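# Zip the suitcase closed along its wheeled end

## Task

Close the suitcase zipper along the end that has the wheels, so that the suitcase ends up lying flat with the same side facing up as at the start. The zipper must stay closed without the robot holding anything. Afterwards the grippers must release everything and move away from the suitcase.

## Robot and tools

ROBOT. There are two arms, left_arm and right_arm, and each ends in a two-finger parallel gripper. The names are labels only; they do not tell you which side of a picture an arm is on. Base roots in the scene frame: left_arm at (-0.009, +0.367, 0) m with quat_wxyz (+0.999, 0, 0, +0.042); right_arm at (-0.038, -0.343, 0) m with quat_wxyz (+0.999, 0, 0, -0.042).

FRAME. Every pose uses one scene frame. Its origin is on the table top midway between the bases. +x points out over the table, +y points toward left_arm, +z points up. Positions are in metres. Orientations are quaternions written w first (qw, qx, qy, qz). In the gripper's own axes the fingers point along +z and close along y. end_effector_position is the spot between the finger pads, just behind the tips. Reported hand positions can be off a little, more so at long reach.

ROW FORMAT. Motion commands use rows of 16 numbers, always covering both arms: x, y, z, qw, qx, qy, qz, opening for left_arm, then the same eight for right_arm. x, y, z and the quaternion are an absolute target pose for that gripper in the scene frame, not an offset. Opening runs from -1 (closed) to +1 (fully open, 0.087 m). To keep an arm still, resend in every row its whole pose from the last result before it stopped, along with the opening it should have. To keep a gripper's orientation fixed, repeat the same quaternion every time rather than copying the drifting reported one.

TOOLS.
- execute_actions(actions): a list of actions. Each action is a table of 1 to 15 rows, one row per 1/30 s control step. If fewer than 15 rows are given, the last row is held for the remaining steps. An empty list just returns the state and images. An action is rejected for both arms if any target lies more than 0.6 m from that gripper's current position along any of its own axes. If any action is malformed, or the first one fails this check against the latest state, the whole call is rejected and nothing moves.
- move(target, speed, blocking): target is one 16-number row of absolute poses. Each gripper follows a straight path to its pose and both paths finish together, taking 0.5 to 10 s; a path that needs longer is cut off at 10 s. speed is the top path speed in m/s, 0.002 to 0.5 (default 0.25); turning is capped at twice that number in rad/s. The opening is sent when the move starts. Paths do not avoid obstacles or the other arm, and grippers may lag, stray or overshoot the speed, especially near full reach. With blocking=false the result comes back after 0.5 s; until a result shows the move has ended, call wait or stop before sending anything else.
- wait(seconds): 0 to 10 s; arms keep their last command, and the wait returns early if a running move finishes.
- stop(): brakes a running move. Braking needs room, and the fingers keep moving.
- zoom_image(camera, region): camera is cam_high, cam_left_wrist or cam_right_wrist. region is [x0, y0, x1, y1] in image pixels, origin at top-left, no larger than 504 by 504. All images are 504x504.
- read_manual(section): returns licence texts only.
- finished_scene(scene): ends the current scene; pass its number. This cannot be reversed, so check the result first.

CONTROLLER BEHAVIOUR. At each step the commanded pose is clipped to within 70 mm and 16 degrees of the measured pose. Damped IK then drives the joints, favouring position over orientation. A distant target can take several actions to reach. Joint friction can leave the hand up to about 31 mm short, and very small commands may not move it at all. Joint ranges (rad): waist -2.618 to 3.054, shoulder 0 to 3.142, elbow 0 to 3.142, wrist pitch -1.571 to 1.571, wrist yaw -1.571 to 1.571, wrist roll -2.094 to 2.094. Elbows stop just short of straight.

RESULTS. The state line shows each arm's gripper position and quaternion. "Hand target" shows the pose the controller is currently driving toward. grip_measured is the finger opening on the command scale, with an error of about 1 mm per gripper; the last joint value gives the opening in metres. "pose unreachable" means a clearance check changed or blocked that arm's command. The move: line gives the outcome: done, off_target, moving, held (last step blocked) or fault. It also lists the limits that acted: paced means the pose was clipped; held means some steps were blocked, after which the arm may briefly exceed the speed. If only one arm is named, the other finished normally. Distances from each pose are reported too. FAULT or OVER-TEMPERATURE FAULT lines mean an arm stopped. MOTOR HOT appears from 75 °C. At 90 °C the arm halts for 10 s, and at 100 °C it goes limp and drops.

GRASPING. To hold something, command an opening about 0.02 below grip_measured; a smaller gap gives a softer grip. Each finger pad exerts up to about 20 N. Closing fast can squeeze harder or bounce the fingers open.

AVOID. Do not knock anything off the table. Do not let the arms collide or push on each other. Avoid slams, drops, slips and hard presses; contacts hit harder at higher speed and with targets set deeper past the contact point. Do not hold loads longer than needed, since that heats motors. Finish by opening both grippers and lifting them clear.

Each tool is called after "Call:" in YAML: its name, and indented under it one key for each argument.

## Session

Call:
execute_actions:
  actions: []

Scene clock: 0.00 s.
left_arm: end_effector_position=(+0.2308, +0.0770, +0.2995) grip_measured=+1.000 end_effector_quat_wxyz=(+0.247, +0.821, +0.491, +0.154) | right_arm: end_effector_position=(+0.0738, -0.4977, +0.1600) grip_measured=+0.996 end_effector_quat_wxyz=(+0.012, +0.928, +0.291, +0.233)
Joint positions: left_arm=[-1.215  1.745  2.078 -1.416 -0.346  1.021  0.087] | right_arm=[-1.464  1.318  1.09  -1.459 -0.458  0.957  0.087]
Joint velocities: left_arm=[ 0.002 -0.017 -0.002  0.007 -0.007  0.066  0.   ] | right_arm=[ 0.002 -0.027  0.002 -0.007 -0.022 -0.007  0.001]
Hand target (left_arm): +0.231, +0.077, +0.299; +0.247, +0.821, +0.491, +0.154
Hand target (right_arm): +0.074, -0.498, +0.160; +0.012, +0.928, +0.291, +0.233

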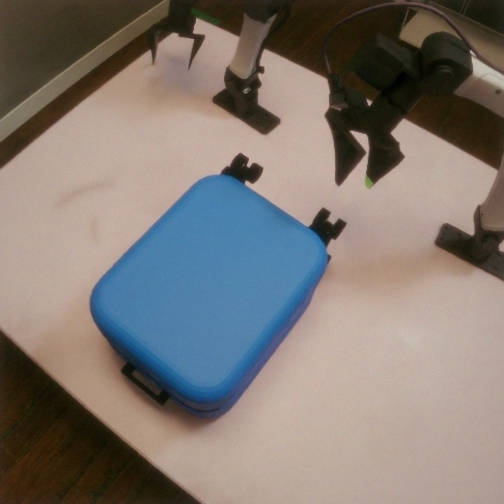

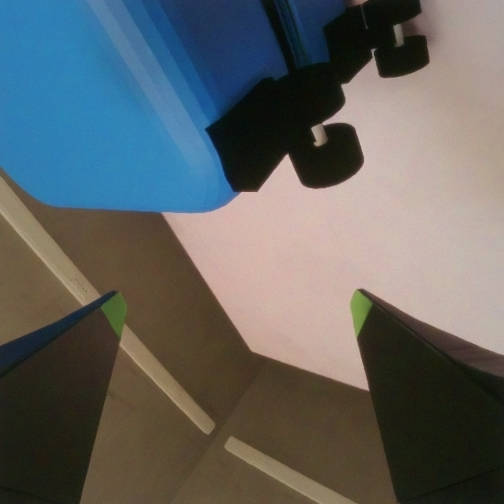

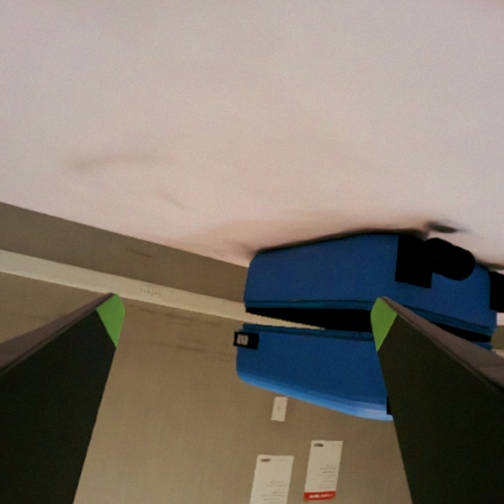

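Call:
move:
  target: [0.15,0.3,0.3,0,1,0,0,1,0.04,-0.08,0.12,0,1,0,0,1]

Scene clock: 5.60 s.
left_arm: end_effector_position=(+0.1550, +0.2971, +0.3030) grip_measured=+1.000 end_effector_quat_wxyz=(+0.166, +0.943, +0.137, +0.253) | right_arm: end_effector_position=(+0.0725, -0.4007, +0.1511) grip_measured=+0.996 end_effector_quat_wxyz=(+0.080, +0.944, +0.271, +0.172)
Joint positions: left_arm=[-0.923  0.829  1.397 -1.563 -0.227  2.082  0.087] | right_arm=[-1.311  0.736  0.839 -1.544 -0.361  1.21   0.087]
Joint velocities: left_arm=[-0.037  0.012  0.002 -0.051 -0.095 -0.022  0.   ] | right_arm=[ 0.017 -0.017  0.002  0.007  0.022  0.081 -0.001]
Hand target (left_arm): +0.154, +0.300, +0.301; +0.160, +0.944, +0.130, +0.258
Hand target (right_arm): +0.072, -0.405, +0.150; +0.079, +0.944, +0.269, +0.172
Off the commanded pose (left_arm): 0.007 m, 39 deg; orientation clipped at the last step of the last action.
Off the commanded pose (right_arm): 0.324 m, 39 deg; position and orientation clipped at the last step of the last action.
joint sent to its limit (left arm) — the command would take joint 4 (wrist pitch) past its lower limit and joint 6 (wrist roll) past its upper limit, so those joints were sent only as far as their limits.
move: held (right_arm), off_target (left_arm); limits=paced,held; held on 72 of 94 steps (right_arm), including the last (right_arm)
pose unreachable (right arm): on one or more control steps of this call, first in action 0 (counted from 0), this arm could not follow its commanded pose, so it was not sent that pose on those steps. On the call's last step it was still not sent that pose. It may still have moved: this result reports where it is.
cause: the commanded pose would bring two parts of the arm too close to each other (its upper arm (the part past joint 2) and its fingers, with joints 3 (elbow) to 6 (wrist roll) between them).
camera_calibration (this result's frames):
cam_left_wrist: T_world_to_cam=[[-0.180641, 0.912109, -0.368003, -0.132694], [0.127068, 0.392665, 0.910861, -0.392433], [0.975306, 0.117778, -0.186831, 0.0112196], [0, 0, 0, 1]] pos_world=[0.0149531, 0.273804, 0.310716]
cam_right_wrist: T_world_to_cam=[[-0.480624, 0.834228, -0.270305, 0.412764], [0.207549, 0.407697, 0.889217, 0.0326563], [0.852012, 0.371278, -0.369092, 0.277773], [0, 0, 0, 1]] pos_world=[-0.0450597, -0.460784, 0.185057]

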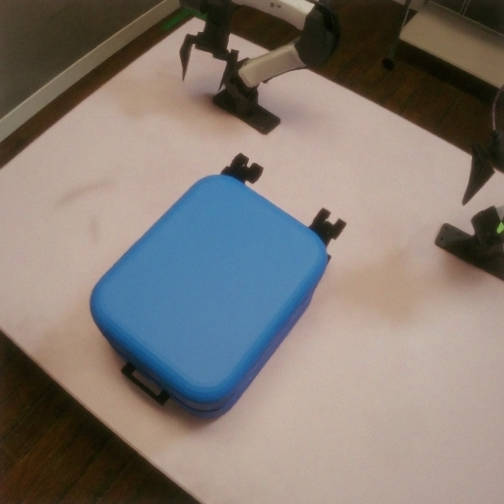

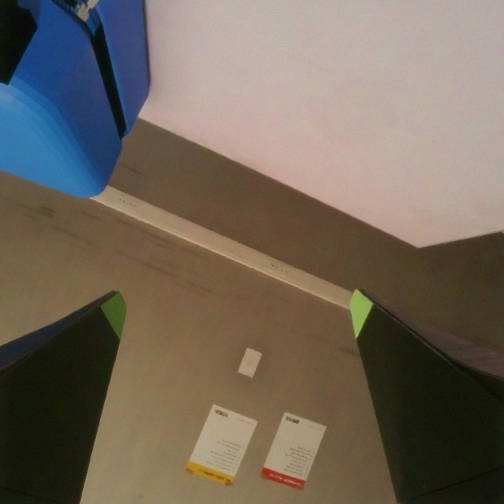

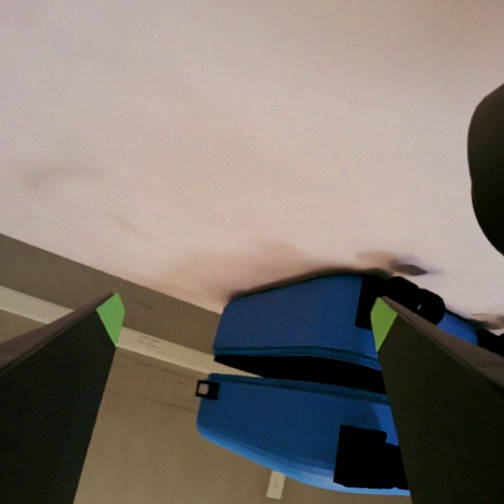

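Use the left arm reaching sideways instead.

Call:
move:
  target: [0.04,0.0,0.14,0,1,0,0,1,0.074,-0.5,0.16,0.012,0.928,0.291,0.233,1]

Scene clock: 9.27 s.
left_arm: end_effector_position=(+0.0394, +0.0064, +0.1351) grip_measured=+1.000 end_effector_quat_wxyz=(-0.007, +1.000, +0.010, +0.008) | right_arm: end_effector_position=(+0.0747, -0.4911, +0.1565) grip_measured=+0.996 end_effector_quat_wxyz=(+0.001, +0.929, +0.291, +0.230)
Joint positions: left_arm=[-1.645  1.936  1.791 -1.439 -0.015  1.562  0.087] | right_arm=[-1.448  1.309  1.071 -1.463 -0.446  0.971  0.087]
Joint velocities: left_arm=[ 0.012 -0.002 -0.002 -0.095 -0.066 -0.051  0.   ] | right_arm=[-0.007 -0.012 -0.002  0.037 -0.037  0.007 -0.001]
Hand target (left_arm): +0.035, +0.004, +0.139; -0.003, +1.000, +0.002, +0.001
Hand target (right_arm): +0.075, -0.498, +0.160; +0.011, +0.927, +0.293, +0.233
Off the commanded pose (left_arm): 0.008 m, 2 deg.
Off the commanded pose (right_arm): 0.010 m, 1 deg.
move: done
camera_calibration (this result's frames):
cam_left_wrist: T_world_to_cam=[[-0.017407, 0.99939, 0.0302728, -0.0110264], [0.621518, -0.0129016, 0.783293, -0.110287], [0.783206, 0.0324499, -0.620915, 0.193594], [0, 0, 0, 1]] pos_world=[-0.0832709, 0.00331473, 0.206926]
cam_right_wrist: T_world_to_cam=[[-0.534991, 0.829268, -0.161553, 0.475274], [0.117772, 0.262553, 0.957703, -0.011068], [0.836609, 0.493336, -0.238128, 0.352092], [0, 0, 0, 1]] pos_world=[-0.0389927, -0.564923, 0.171225]

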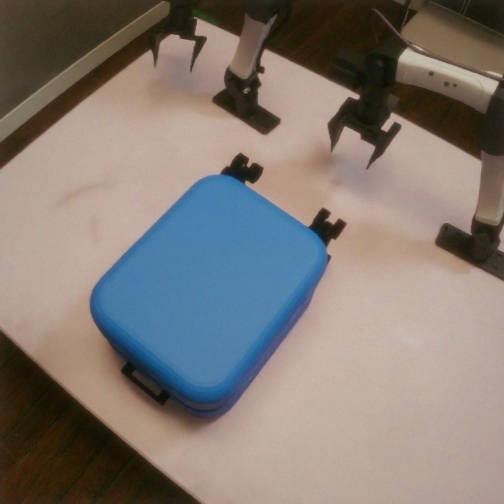

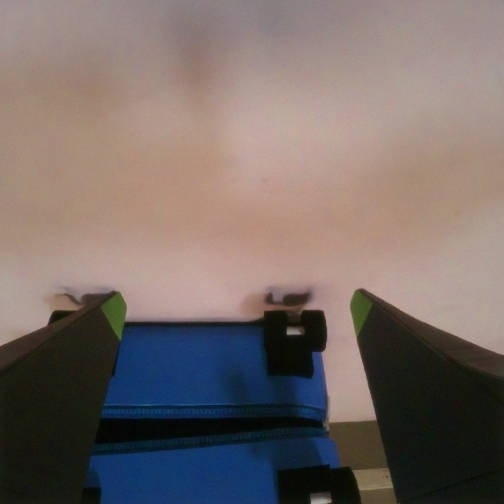

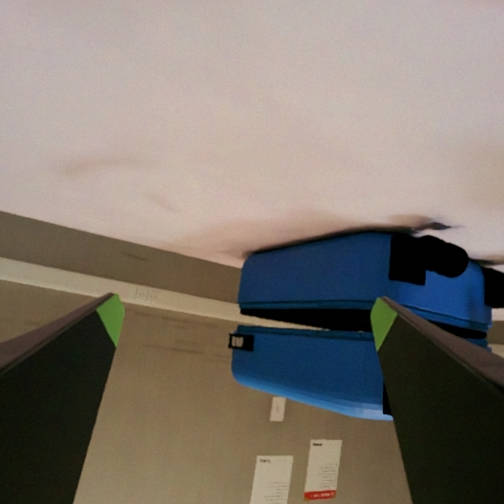

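Call:
move:
  target: [0.24,0.14,0.16,0,0.94,-0.34,0,1,0.2,-0.4,0.3,0,0,1,0,1]

Scene clock: 19.60 s.
left_arm: end_effector_position=(+0.2324, +0.1364, +0.1579) grip_measured=+1.000 end_effector_quat_wxyz=(-0.117, +0.987, +0.004, +0.109) | right_arm: end_effector_position=(+0.1997, -0.4003, +0.3022) grip_measured=+0.996 end_effector_quat_wxyz=(+0.250, +0.020, +0.967, -0.038)
Joint positions: left_arm=[-1.114  1.767  1.594 -1.49  -0.308  2.09   0.087] | right_arm=[-0.142  1.379  1.864 -1.547 -0.027 -0.178  0.087]
Joint velocities: left_arm=[-0.002  0.002  0.017 -0.081 -0.022 -0.022  0.   ] | right_arm=[ 0.007  0.002 -0.002  0.037  0.066 -0.037 -0.001]
Hand target (left_arm): +0.241, +0.137, +0.160; -0.126, +0.985, +0.007, +0.120
Hand target (right_arm): +0.202, -0.401, +0.304; +0.248, +0.013, +0.968, -0.044
Off the commanded pose (left_arm): 0.009 m, 44 deg; orientation clipped at the last step of the last action.
Off the commanded pose (right_arm): 0.002 m, 29 deg; orientation clipped at the last step of the last action.
joint sent to its limit (left arm) — the command would take joint 6 (wrist roll) past its upper limit, so that joint was sent only as far as its limit.
joint sent to its limit (right arm) — the command would take joint 4 (wrist pitch) past its lower limit, so that joint was sent only as far as its limit.
move: off_target (left_arm, right_arm); limits=paced
camera_calibration (this result's frames):
cam_left_wrist: T_world_to_cam=[[-0.0345367, 0.96859, 0.246253, -0.164217], [0.453402, -0.204399, 0.867553, -0.194564], [0.890637, 0.141614, -0.432101, -0.0173262], [0, 0, 0, 1]] pos_world=[0.0979756, 0.121744, 0.201747]
cam_right_wrist: T_world_to_cam=[[-0.0381407, -0.998294, 0.0442163, -0.402547], [-0.928776, 0.0517404, 0.367013, 0.113947], [-0.368675, -0.0270689, -0.929164, 0.478539], [0, 0, 0, 1]] pos_world=[0.266903, -0.394802, 0.42062]

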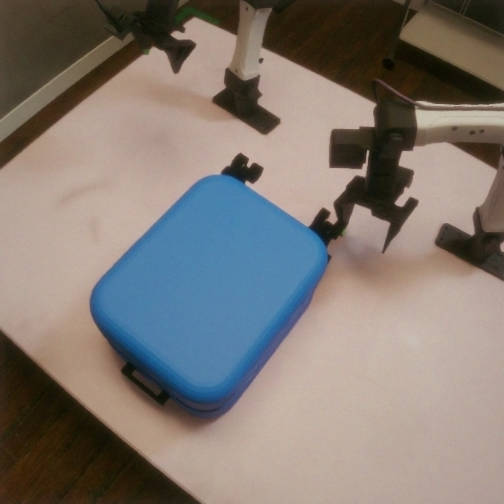

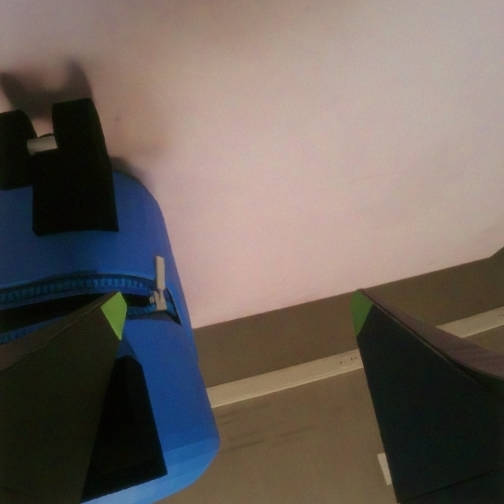

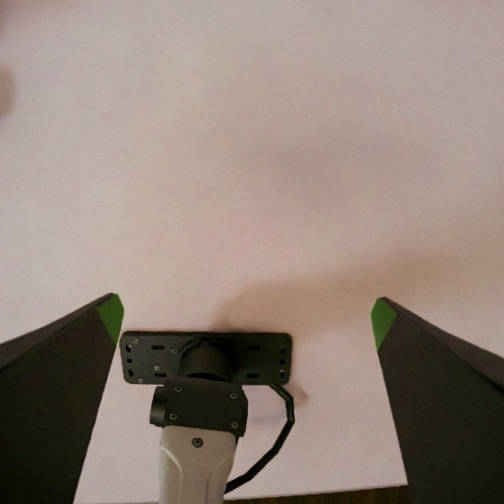

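Call:
move:
  target: [0.25,0.2,0.13,0.588,0.205,0.766,-0.158,0,0.38,-0.18,0.27,0,0,1,0,-1]

Call:
move:
  target: [0.30,0.12,0.09,0.588,0.205,0.766,-0.158,0,0.38,-0.18,0.19,0,0,1,0,-1]
  speed: 0.08

Scene clock: 31.83 s.
left_arm: end_effector_position=(+0.2519, +0.1991, +0.1289) grip_measured=+0.000 end_effector_quat_wxyz=(+0.582, +0.215, +0.768, -0.159) | right_arm: end_effector_position=(+0.3780, -0.1806, +0.2708) grip_measured=-1.000 end_effector_quat_wxyz=(+0.250, +0.007, +0.964, +0.091)
Joint positions: left_arm=[-0.695  0.818  0.301  0.239 -0.068 -0.013  0.044] | right_arm=[ 0.424  2.166  2.682 -1.548 -0.002  0.355  0.   ]
Joint velocities: left_arm=[-0.012 -0.002 -0.002  0.007 -0.022  0.007  0.001] | right_arm=[ 0.007 -0.027  0.027  0.037  0.022  0.066  0.   ]
Hand target (left_arm): +0.251, +0.199, +0.130; +0.588, +0.208, +0.765, -0.161
Hand target (right_arm): +0.379, -0.177, +0.271; +0.249, +0.009, +0.963, +0.099
Off the commanded pose (left_arm): 0.002 m, 1 deg.
Off the commanded pose (right_arm): 0.002 m, 31 deg; orientation clipped at the last step of the last action.
joint sent to its limit (right arm) — the command would take joint 4 (wrist pitch) past its lower limit, so that joint was sent only as far as its limit.
move: off_target (right_arm); limits=paced
camera_calibration (this result's frames):
cam_left_wrist: T_world_to_cam=[[-0.528518, -0.848909, -0.0047155, 0.301501], [-0.778028, 0.486596, -0.397363, 0.170272], [0.33962, -0.206345, -0.917649, 0.214498], [0, 0, 0, 1]] pos_world=[0.218978, 0.217354, 0.265915]
cam_right_wrist: T_world_to_cam=[[0.0509993, -0.97885, -0.198121, -0.139597], [-0.92788, -0.119813, 0.353107, 0.252129], [-0.369376, 0.165824, -0.914365, 0.552148], [0, 0, 0, 1]] pos_world=[0.445015, -0.197995, 0.388179]

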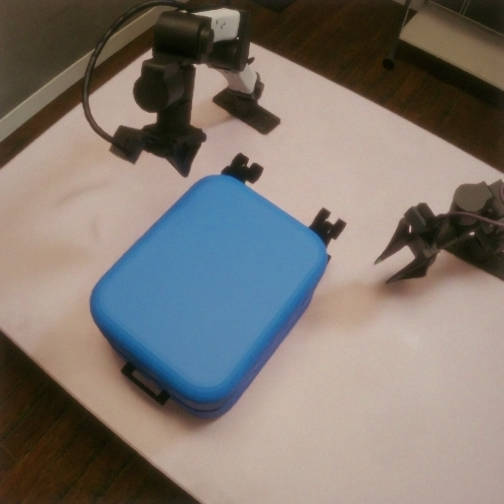

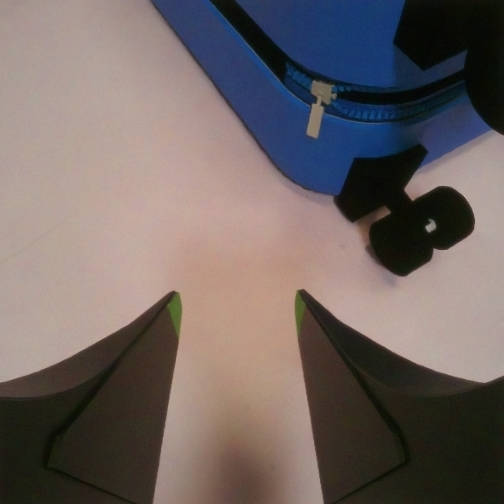

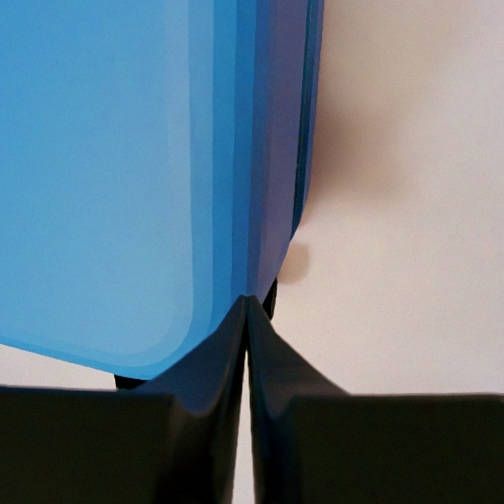

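Scene clock: 35.47 s.
left_arm: end_effector_position=(+0.2938, +0.1268, +0.0833) grip_measured=+0.000 end_effector_quat_wxyz=(+0.580, +0.213, +0.772, -0.152) | right_arm: end_effector_position=(+0.3831, -0.1837, +0.2013) grip_measured=-1.000 end_effector_quat_wxyz=(+0.161, +0.006, +0.986, +0.053)
Joint positions: left_arm=[-0.856  1.444  0.402  0.749 -0.234 -0.057  0.044] | right_arm=[ 0.418  2.27   2.59  -1.552  0.007  0.345  0.   ]
Joint velocities: left_arm=[-0.022 -0.002 -0.002  0.051  0.007  0.037 -0.001] | right_arm=[ 0.002 -0.022 -0.007  0.081  0.066 -0.051  0.   ]
Hand target (left_arm): +0.298, +0.121, +0.090; +0.588, +0.206, +0.766, -0.157
Hand target (right_arm): +0.380, -0.180, +0.189; +0.139, +0.003, +0.989, +0.054
Off the commanded pose (left_arm): 0.011 m, 2 deg.
Off the commanded pose (right_arm): 0.012 m, 19 deg; orientation clipped at the last step of the last action.
joint sent to its limit (right arm) — the command would take joint 4 (wrist pitch) past its lower limit, so that joint was sent only as far as its limit.
move: off_target (left_arm, right_arm); limits=paced
camera_calibration (this result's frames):
cam_left_wrist: T_world_to_cam=[[-0.519966, -0.854117, -0.0109383, 0.260759], [-0.784503, 0.482575, -0.389456, 0.221593], [0.337919, -0.193923, -0.92098, 0.142745], [0, 0, 0, 1]] pos_world=[0.26119, 0.143464, 0.220619]
cam_right_wrist: T_world_to_cam=[[0.0204958, -0.991489, -0.128566, -0.161363], [-0.847281, -0.0854904, 0.52422, 0.221974], [-0.53075, 0.0981876, -0.841822, 0.525849], [0, 0, 0, 1]] pos_world=[0.470476, -0.192645, 0.305562]

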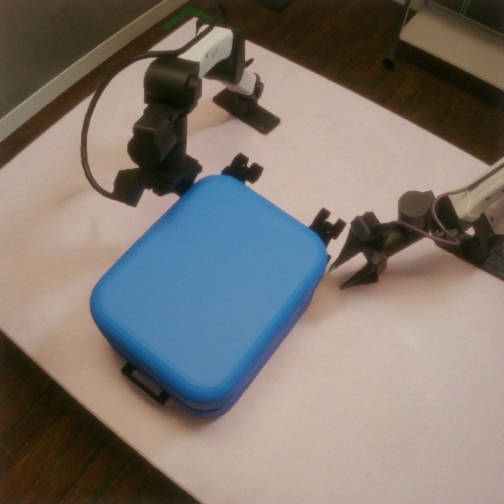

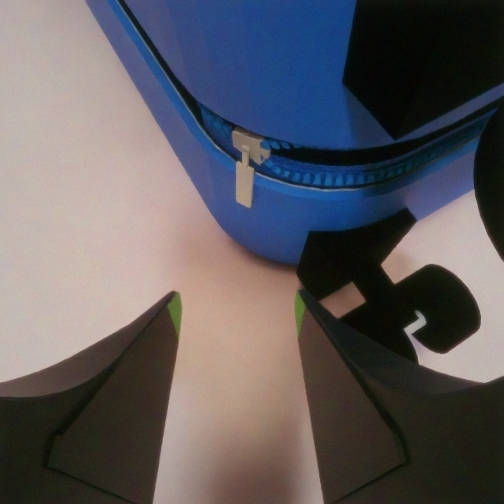

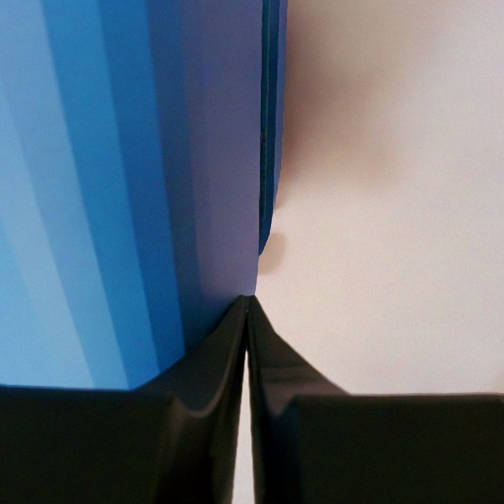

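Call:
move:
  target: [0.30,0.12,0.09,0.588,0.205,0.766,-0.158,-0.3,0.40,-0.11,0.29,0.25,0,0.96,0.09,-1]
  speed: 0.1

Call:
move:
  target: [0.338,0.099,0.093,0.588,0.205,0.766,-0.158,-0.3,0.40,-0.11,0.2,0.25,0,0.96,0.09,-1]
  speed: 0.06

Scene clock: 42.23 s.
left_arm: end_effector_position=(+0.2943, +0.1265, +0.0846) grip_measured=-0.300 end_effector_quat_wxyz=(+0.582, +0.212, +0.770, -0.153) | right_arm: end_effector_position=(+0.3984, -0.1144, +0.2762) grip_measured=-1.000 end_effector_quat_wxyz=(+0.309, +0.005, +0.944, +0.114)
Joint positions: left_arm=[-0.856  1.444  0.402  0.755 -0.235 -0.058  0.031] | right_arm=[ 0.558  2.275  2.836 -1.463  0.077  0.456  0.   ]
Joint velocities: left_arm=[-0.002 -0.002 -0.037 -0.051  0.007 -0.051 -0.001] | right_arm=[-0.007 -0.007  0.002 -0.022  0.007 -0.007  0.   ]
Hand target (left_arm): +0.300, +0.120, +0.090; +0.588, +0.205, +0.766, -0.158
Hand target (right_arm): +0.398, -0.110, +0.291; +0.327, +0.006, +0.936, +0.131
Off the commanded pose (left_arm): 0.010 m, 1 deg.
Off the commanded pose (right_arm): 0.015 m, 8 deg.
elbow stopped short (right arm): the move would have taken joint 3 (elbow) straighter than the controller allows; a more bent joint 3 avoids this.
move: off_target (right_arm)
camera_calibration (this result's frames):
cam_left_wrist: T_world_to_cam=[[-0.518805, -0.854843, -0.00916608, 0.260393], [-0.783471, 0.479724, -0.395017, 0.223262], [0.342075, -0.197755, -0.918628, 0.142817], [0, 0, 0, 1]] pos_world=[0.261158, 0.143734, 0.221774]
cam_right_wrist: T_world_to_cam=[[0.0837994, -0.968539, -0.234329, -0.0766657], [-0.963832, -0.138483, 0.227705, 0.32389], [-0.252992, 0.206772, -0.945114, 0.520481], [0, 0, 0, 1]] pos_world=[0.450278, -0.137021, 0.400197]

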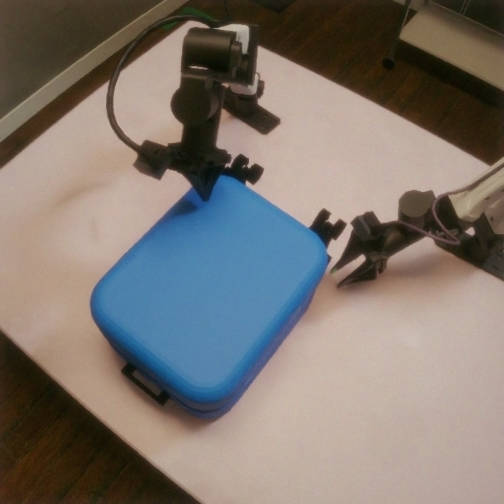

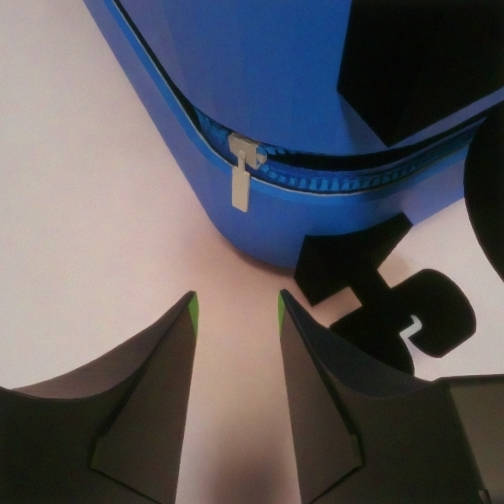

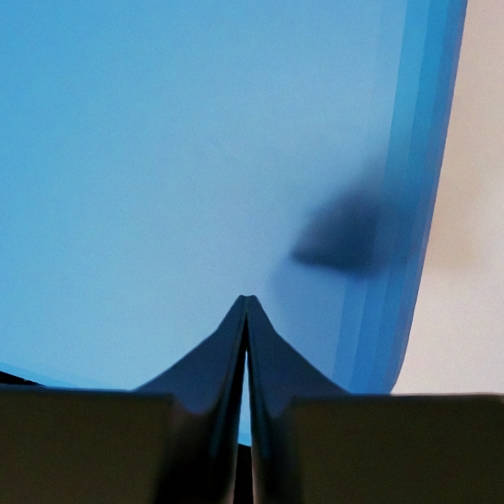

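Scene clock: 43.80 s.
left_arm: end_effector_position=(+0.3286, +0.1073, +0.0870) grip_measured=-0.300 end_effector_quat_wxyz=(+0.582, +0.205, +0.773, -0.149) | right_arm: end_effector_position=(+0.4030, -0.1195, +0.2354) grip_measured=-1.000 end_effector_quat_wxyz=(+0.293, +0.009, +0.952, +0.093)
Joint positions: left_arm=[-0.827  1.588  0.552  0.746 -0.222 -0.058  0.031] | right_arm=[ 0.552  2.128  2.4   -1.225  0.097  0.454  0.   ]
Joint velocities: left_arm=[ 0.002 -0.022 -0.007  0.007 -0.022 -0.022 -0.001] | right_arm=[-0.007  0.007 -0.002  0.051 -0.007  0.037  0.   ]
Hand target (left_arm): +0.337, +0.099, +0.093; +0.588, +0.205, +0.766, -0.158
Hand target (right_arm): +0.399, -0.111, +0.200; +0.250, -0.001, +0.964, +0.090
Off the commanded pose (left_arm): 0.014 m, 1 deg.
Off the commanded pose (right_arm): 0.037 m, 5 deg.
move: off_target (left_arm, right_arm)
camera_calibration (this result's frames):
cam_left_wrist: T_world_to_cam=[[-0.504613, -0.863324, -0.00613965, 0.257741], [-0.793066, 0.466334, -0.391891, 0.264549], [0.341192, -0.192884, -0.919991, 0.129411], [0, 0, 0, 1]] pos_world=[0.29571, 0.124107, 0.224314]
cam_right_wrist: T_world_to_cam=[[0.059769, -0.978076, -0.199488, -0.0912311], [-0.956686, -0.113169, 0.268225, 0.327532], [-0.28492, 0.174816, -0.942475, 0.49259], [0, 0, 0, 1]] pos_world=[0.459146, -0.138277, 0.358202]

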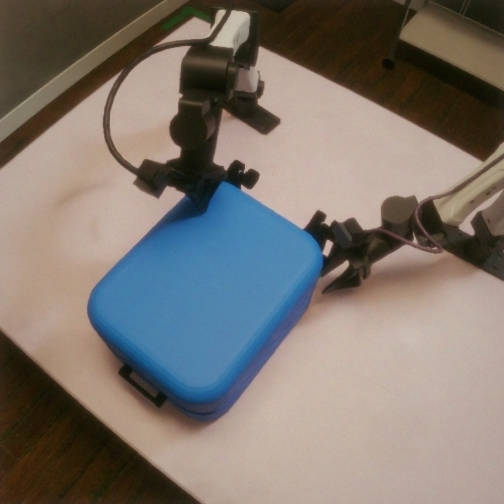

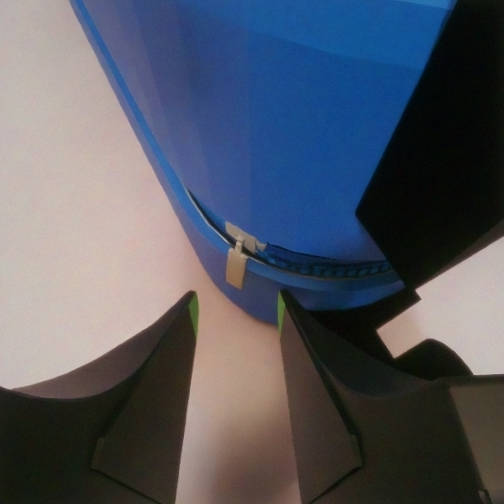

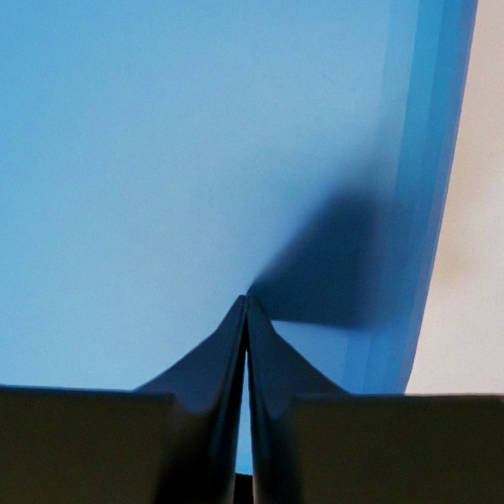

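Call:
move:
  target: [0.31,0.118,0.1,0.37,0.239,0.893,-0.099,-0.3,0.40,-0.11,0.2,0.25,0,0.96,0.09,-1]
  speed: 0.1

Call:
move:
  target: [0.345,0.097,0.1,0.37,0.239,0.893,-0.099,-0.3,0.40,-0.11,0.2,0.25,0,0.96,0.09,-1]
  speed: 0.05

Scene clock: 54.17 s.
left_arm: end_effector_position=(+0.2968, +0.1296, +0.0903) grip_measured=-0.300 end_effector_quat_wxyz=(+0.350, +0.251, +0.899, -0.083) | right_arm: end_effector_position=(+0.4027, -0.1197, +0.2366) grip_measured=-1.000 end_effector_quat_wxyz=(+0.295, +0.009, +0.951, +0.095)
Joint positions: left_arm=[-0.797  1.54   1.003 -0.308 -0.139 -0.115  0.031] | right_arm=[ 0.551  2.118  2.386 -1.214  0.096  0.453  0.   ]
Joint velocities: left_arm=[ 0.002  0.002  0.007 -0.007 -0.007  0.022  0.   ] | right_arm=[-0.012 -0.007 -0.007 -0.037 -0.022  0.095  0.   ]
Hand target (left_arm): +0.310, +0.119, +0.100; +0.369, +0.238, +0.893, -0.099
Hand target (right_arm): +0.399, -0.111, +0.201; +0.251, -0.000, +0.964, +0.090
Off the commanded pose (left_arm): 0.020 m, 3 deg.
Off the commanded pose (right_arm): 0.038 m, 5 deg.
move: off_target (left_arm, right_arm)
camera_calibration (this result's frames):
cam_left_wrist: T_world_to_cam=[[-0.519591, -0.854241, -0.0172232, 0.265235], [-0.846184, 0.51169, 0.148818, 0.19136], [-0.118314, 0.0918987, -0.988715, 0.253197], [0, 0, 0, 1]] pos_world=[0.329696, 0.105389, 0.22643]
cam_right_wrist: T_world_to_cam=[[0.0611843, -0.977434, -0.202187, -0.0910499], [-0.958035, -0.114344, 0.262858, 0.328607], [-0.280045, 0.17762, -0.943412, 0.492227], [0, 0, 0, 1]] pos_world=[0.458233, -0.13885, 0.359587]

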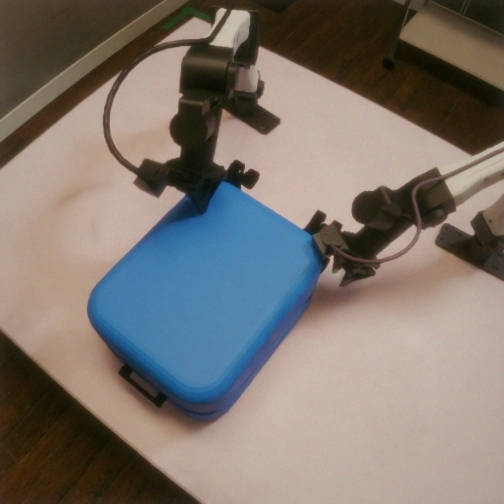

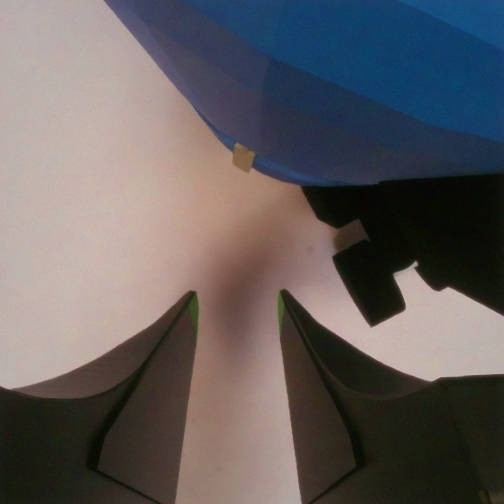

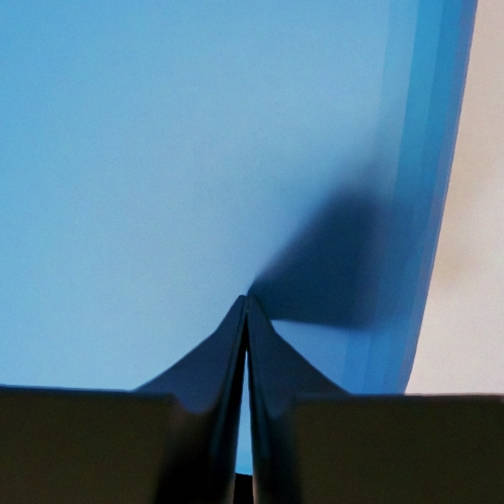

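Scene clock: 55.63 s.
left_arm: end_effector_position=(+0.3205, +0.1127, +0.0902) grip_measured=-0.300 end_effector_quat_wxyz=(+0.335, +0.252, +0.904, -0.083) | right_arm: end_effector_position=(+0.4144, -0.1193, +0.2368) grip_measured=-1.000 end_effector_quat_wxyz=(+0.313, +0.014, +0.945, +0.094)
Joint positions: left_arm=[-0.781  1.668  1.152 -0.359 -0.117 -0.11   0.031] | right_arm=[ 0.548  2.128  2.386 -1.172  0.114  0.453  0.   ]
Joint velocities: left_arm=[ 0.007  0.012 -0.007 -0.037  0.022  0.051  0.   ] | right_arm=[ 0.002  0.002  0.012 -0.037  0.022  0.037  0.   ]
Hand target (left_arm): +0.343, +0.098, +0.101; +0.370, +0.239, +0.892, -0.099
Hand target (right_arm): +0.400, -0.111, +0.202; +0.252, +0.000, +0.963, +0.091
Off the commanded pose (left_arm): 0.031 m, 5 deg.
Off the commanded pose (right_arm): 0.041 m, 8 deg.
move: off_target (left_arm, right_arm)
camera_calibration (this result's frames):
cam_left_wrist: T_world_to_cam=[[-0.522232, -0.852764, -0.00824134, 0.262983], [-0.839616, 0.512439, 0.180142, 0.214998], [-0.149395, 0.100995, -0.983606, 0.265936], [0, 0, 0, 1]] pos_world=[0.357583, 0.0872302, 0.225013]
cam_right_wrist: T_world_to_cam=[[0.0544394, -0.977949, -0.201625, -0.0887346], [-0.968188, -0.101088, 0.228897, 0.353569], [-0.244232, 0.18275, -0.952341, 0.483564], [0, 0, 0, 1]] pos_world=[0.465254, -0.139407, 0.361696]

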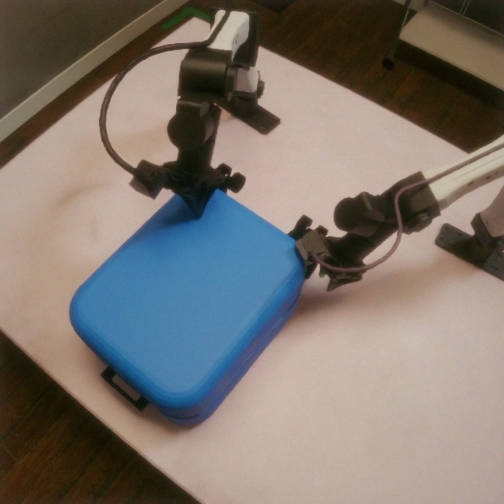

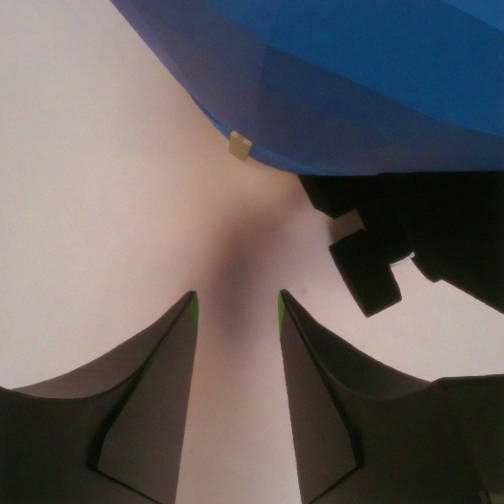

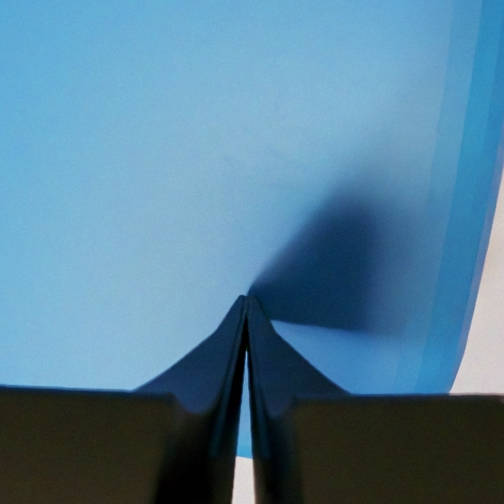

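Call:
move:
  target: [0.27,0.14,0.1,0.37,0.239,0.893,-0.099,-0.3,0.41,-0.115,0.215,0.3,0,0.95,0.09,-1]
  speed: 0.1

Call:
move:
  target: [0.335,0.095,0.1,0.781,0.152,0.568,-0.21,-0.3,0.41,-0.115,0.215,0.3,0,0.95,0.09,-1]
  speed: 0.15

Scene clock: 59.93 s.
left_arm: end_effector_position=(+0.2718, +0.1407, +0.0985) grip_measured=-0.300 end_effector_quat_wxyz=(+0.362, +0.244, +0.894, -0.097) | right_arm: end_effector_position=(+0.4148, -0.1178, +0.2412) grip_measured=-1.000 end_effector_quat_wxyz=(+0.330, +0.009, +0.939, +0.102)
Joint positions: left_arm=[-0.816  1.404  0.897 -0.306 -0.14  -0.142  0.031] | right_arm=[ 0.55   2.077  2.301 -1.098  0.113  0.444  0.   ]
Joint velocities: left_arm=[ 0.012 -0.012 -0.012  0.081 -0.022  0.022 -0.001] | right_arm=[ 0.002 -0.002 -0.017  0.022 -0.037  0.022  0.   ]
Hand target (left_arm): +0.270, +0.141, +0.100; +0.369, +0.239, +0.893, -0.099
Hand target (right_arm): +0.409, -0.115, +0.215; +0.300, -0.000, +0.950, +0.090
Off the commanded pose (left_arm): 0.002 m, 1 deg.
Off the commanded pose (right_arm): 0.027 m, 4 deg.
move: off_target (right_arm)
camera_calibration (this result's frames):
cam_left_wrist: T_world_to_cam=[[-0.518451, -0.855079, 0.00691988, 0.259287], [-0.848849, 0.515617, 0.116598, 0.166637], [-0.103268, 0.0545764, -0.993155, 0.258929], [0, 0, 0, 1]] pos_world=[0.302617, 0.121659, 0.235933]
cam_right_wrist: T_world_to_cam=[[0.0724085, -0.974523, -0.21228, -0.0908552], [-0.974911, -0.114074, 0.191141, 0.363466], [-0.210487, 0.193114, -0.958333, 0.476166], [0, 0, 0, 1]] pos_world=[0.461152, -0.139033, 0.367565]

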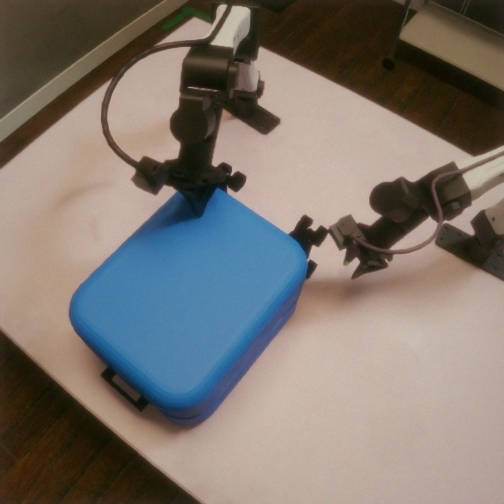

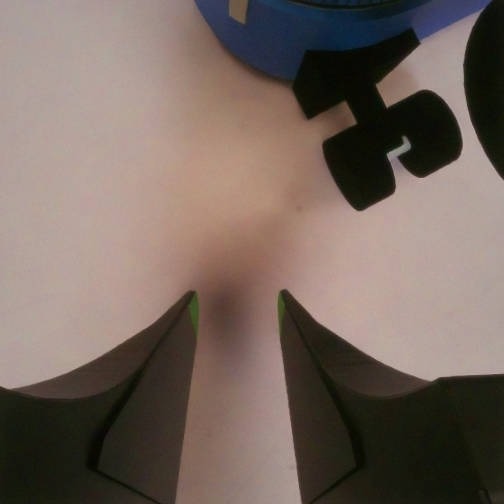

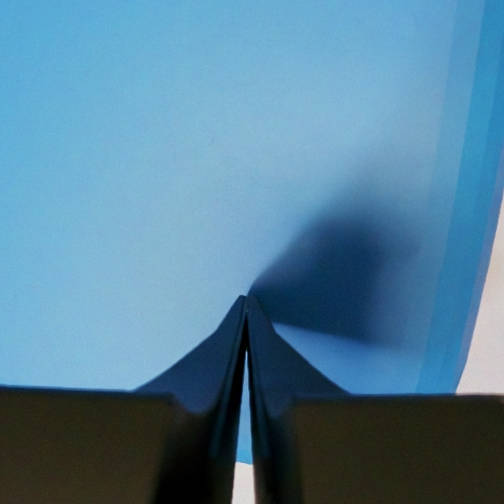

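Scene clock: 63.93 s.
left_arm: end_effector_position=(+0.3299, +0.0975, +0.0976) grip_measured=-0.300 end_effector_quat_wxyz=(+0.703, +0.180, +0.660, -0.192) | right_arm: end_effector_position=(+0.4147, -0.1164, +0.2456) grip_measured=-1.000 end_effector_quat_wxyz=(+0.334, +0.008, +0.936, +0.108)
Joint positions: left_arm=[-0.854  1.904  0.408  1.561 -0.236  0.015  0.031] | right_arm=[ 0.55   2.069  2.301 -1.091  0.106  0.444  0.   ]
Joint velocities: left_arm=[-0.007 -0.017 -0.002 -0.007 -0.037  0.007  0.001] | right_arm=[-0.012 -0.002 -0.002  0.081  0.007 -0.051  0.   ]
Hand target (left_arm): +0.334, +0.095, +0.101; +0.710, +0.178, +0.654, -0.190
Hand target (right_arm): +0.410, -0.115, +0.216; +0.300, -0.001, +0.950, +0.090
Off the commanded pose (left_arm): 0.006 m, 14 deg.
Off the commanded pose (right_arm): 0.031 m, 5 deg.
joint sent to its limit (left arm) — the command would take joint 4 (wrist pitch) past its upper limit, so that joint was sent only as far as its limit.
move: off_target (left_arm, right_arm)
camera_calibration (this result's frames):
cam_left_wrist: T_world_to_cam=[[-0.521094, -0.853492, -0.00359813, 0.254237], [-0.623694, 0.383664, -0.681034, 0.254675], [0.582637, -0.352639, -0.732243, 0.0543609], [0, 0, 0, 1]] pos_world=[0.259648, 0.138449, 0.214163]
cam_right_wrist: T_world_to_cam=[[0.0792514, -0.971678, -0.222622, -0.088483], [-0.976302, -0.120772, 0.179579, 0.365395], [-0.201379, 0.203115, -0.958223, 0.477539], [0, 0, 0, 1]] pos_world=[0.459914, -0.138843, 0.372274]

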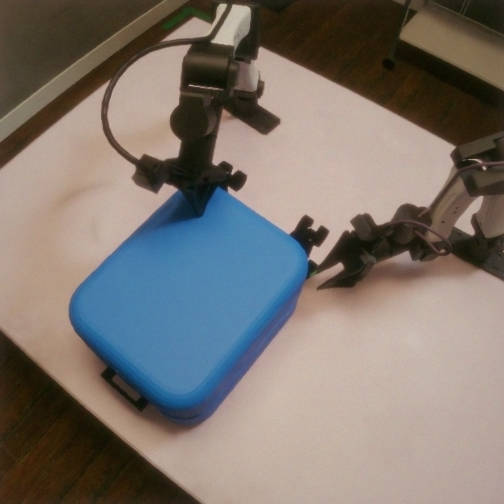

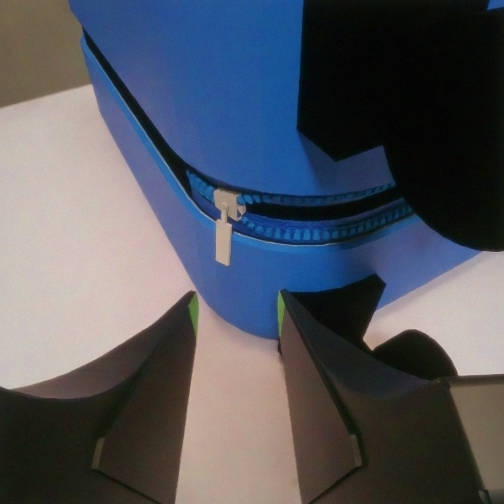

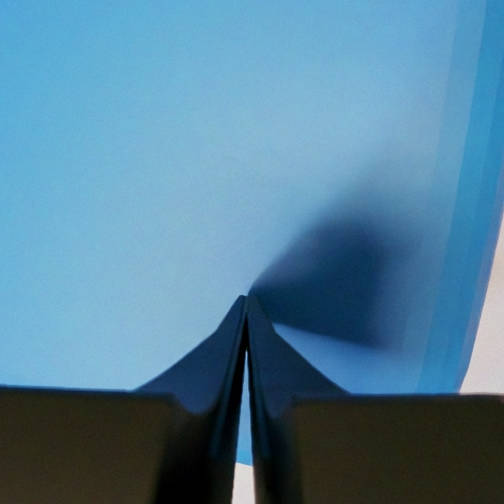

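Call:
move:
  target: [0.372,0.079,0.093,0.72,0.17,0.64,-0.195,-0.3,0.41,-0.115,0.2,0.3,0,0.95,0.09,-1]
  speed: 0.05

Scene clock: 69.53 s.
left_arm: end_effector_position=(+0.3646, +0.0863, +0.0917) grip_measured=-0.300 end_effector_quat_wxyz=(+0.714, +0.168, +0.653, -0.187) | right_arm: end_effector_position=(+0.4235, -0.1213, +0.2381) grip_measured=-1.000 end_effector_quat_wxyz=(+0.354, +0.014, +0.930, +0.097)
Joint positions: left_arm=[-0.813  2.033  0.546  1.58  -0.219  0.015  0.031] | right_arm=[ 0.548  2.037  2.2   -0.994  0.144  0.438  0.   ]
Joint velocities: left_arm=[ 0.017 -0.002 -0.007 -0.037  0.022 -0.007 -0.001] | right_arm=[ 0.022  0.022 -0.007 -0.022  0.037  0.051  0.   ]
Hand target (left_arm): +0.371, +0.079, +0.093; +0.716, +0.172, +0.648, -0.194
Hand target (right_arm): +0.410, -0.116, +0.202; +0.300, +0.000, +0.950, +0.090
Off the commanded pose (left_arm): 0.010 m, 2 deg.
Off the commanded pose (right_arm): 0.041 m, 7 deg.
joint sent to its limit (left arm) — the command would take joint 4 (wrist pitch) past its upper limit, so that joint was sent only as far as its limit.
move: off_target (right_arm)
camera_calibration (this result's frames):
cam_left_wrist: T_world_to_cam=[[-0.500361, -0.865817, 0.000741366, 0.255872], [-0.618478, 0.356823, -0.700116, 0.27879], [0.605908, -0.350769, -0.714029, 0.015534], [0, 0, 0, 1]] pos_world=[0.291042, 0.127509, 0.206087]
cam_right_wrist: T_world_to_cam=[[0.0648813, -0.976882, -0.203697, -0.0946811], [-0.985244, -0.0951088, 0.1423, 0.390494], [-0.158384, 0.191459, -0.968637, 0.455914], [0, 0, 0, 1]] pos_world=[0.463084, -0.142642, 0.366762]

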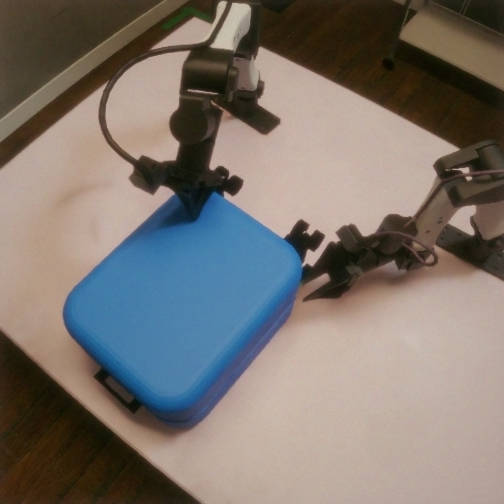

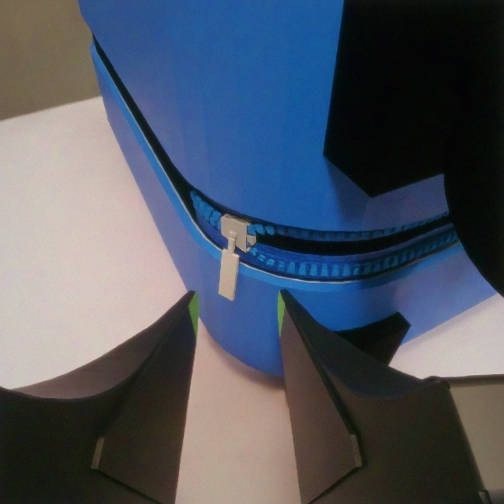

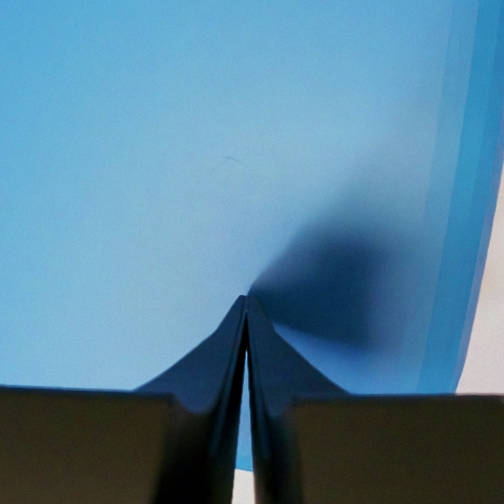

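Call:
move:
  target: [0.36,0.125,0.093,0.612,0.354,0.612,-0.354,-0.4,0.42,-0.118,0.21,0.35,0,0.93,0.09,-1]
  speed: 0.1

Scene clock: 75.43 s.
left_arm: end_effector_position=(+0.3543, +0.1254, +0.0792) grip_measured=-0.400 end_effector_quat_wxyz=(+0.600, +0.349, +0.626, -0.355) | right_arm: end_effector_position=(+0.4235, -0.1213, +0.2395) grip_measured=-1.000 end_effector_quat_wxyz=(+0.378, +0.010, +0.920, +0.105)
Joint positions: left_arm=[-0.402  1.944  0.544  1.366  0.725 -0.003  0.026] | right_arm=[ 0.549  1.967  2.069 -0.878  0.146  0.424  0.   ]
Joint velocities: left_arm=[ 0.012 -0.012 -0.017 -0.081  0.066 -0.051  0.   ] | right_arm=[-0.007 -0.007  0.017 -0.022  0.022 -0.066  0.   ]
Hand target (left_arm): +0.359, +0.125, +0.093; +0.612, +0.353, +0.612, -0.355
Hand target (right_arm): +0.419, -0.118, +0.210; +0.350, -0.001, +0.932, +0.090
Off the commanded pose (left_arm): 0.015 m, 2 deg.
Off the commanded pose (right_arm): 0.030 m, 4 deg.
move: off_target (left_arm, right_arm)
camera_calibration (this result's frames):
cam_left_wrist: T_world_to_cam=[[-0.871411, -0.489999, 0.0233121, 0.367064], [-0.399688, 0.681645, -0.61287, 0.1246], [0.284415, -0.543379, -0.78984, 0.170622], [0, 0, 0, 1]] pos_world=[0.321137, 0.187641, 0.202571]
cam_right_wrist: T_world_to_cam=[[0.0860874, -0.973133, -0.213545, -0.100563], [-0.990252, -0.107135, 0.0890147, 0.403732], [-0.109501, 0.2038, -0.972869, 0.439136], [0, 0, 0, 1]] pos_world=[0.456539, -0.144103, 0.369809]

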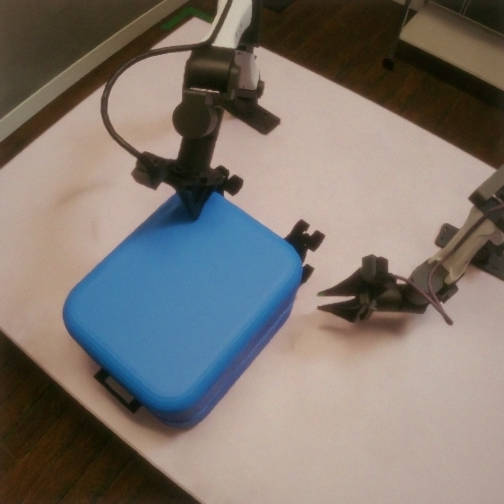

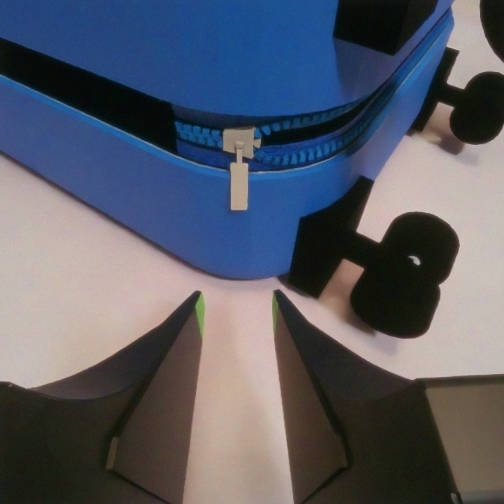

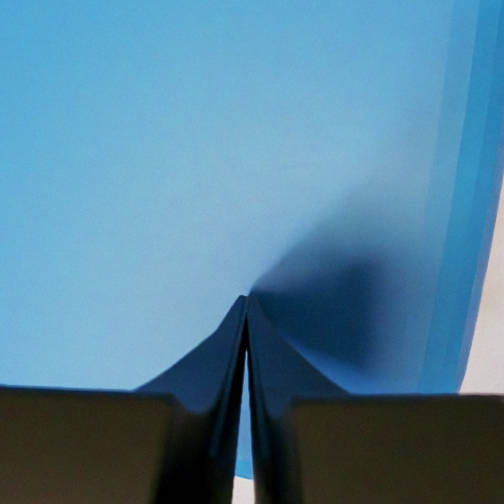

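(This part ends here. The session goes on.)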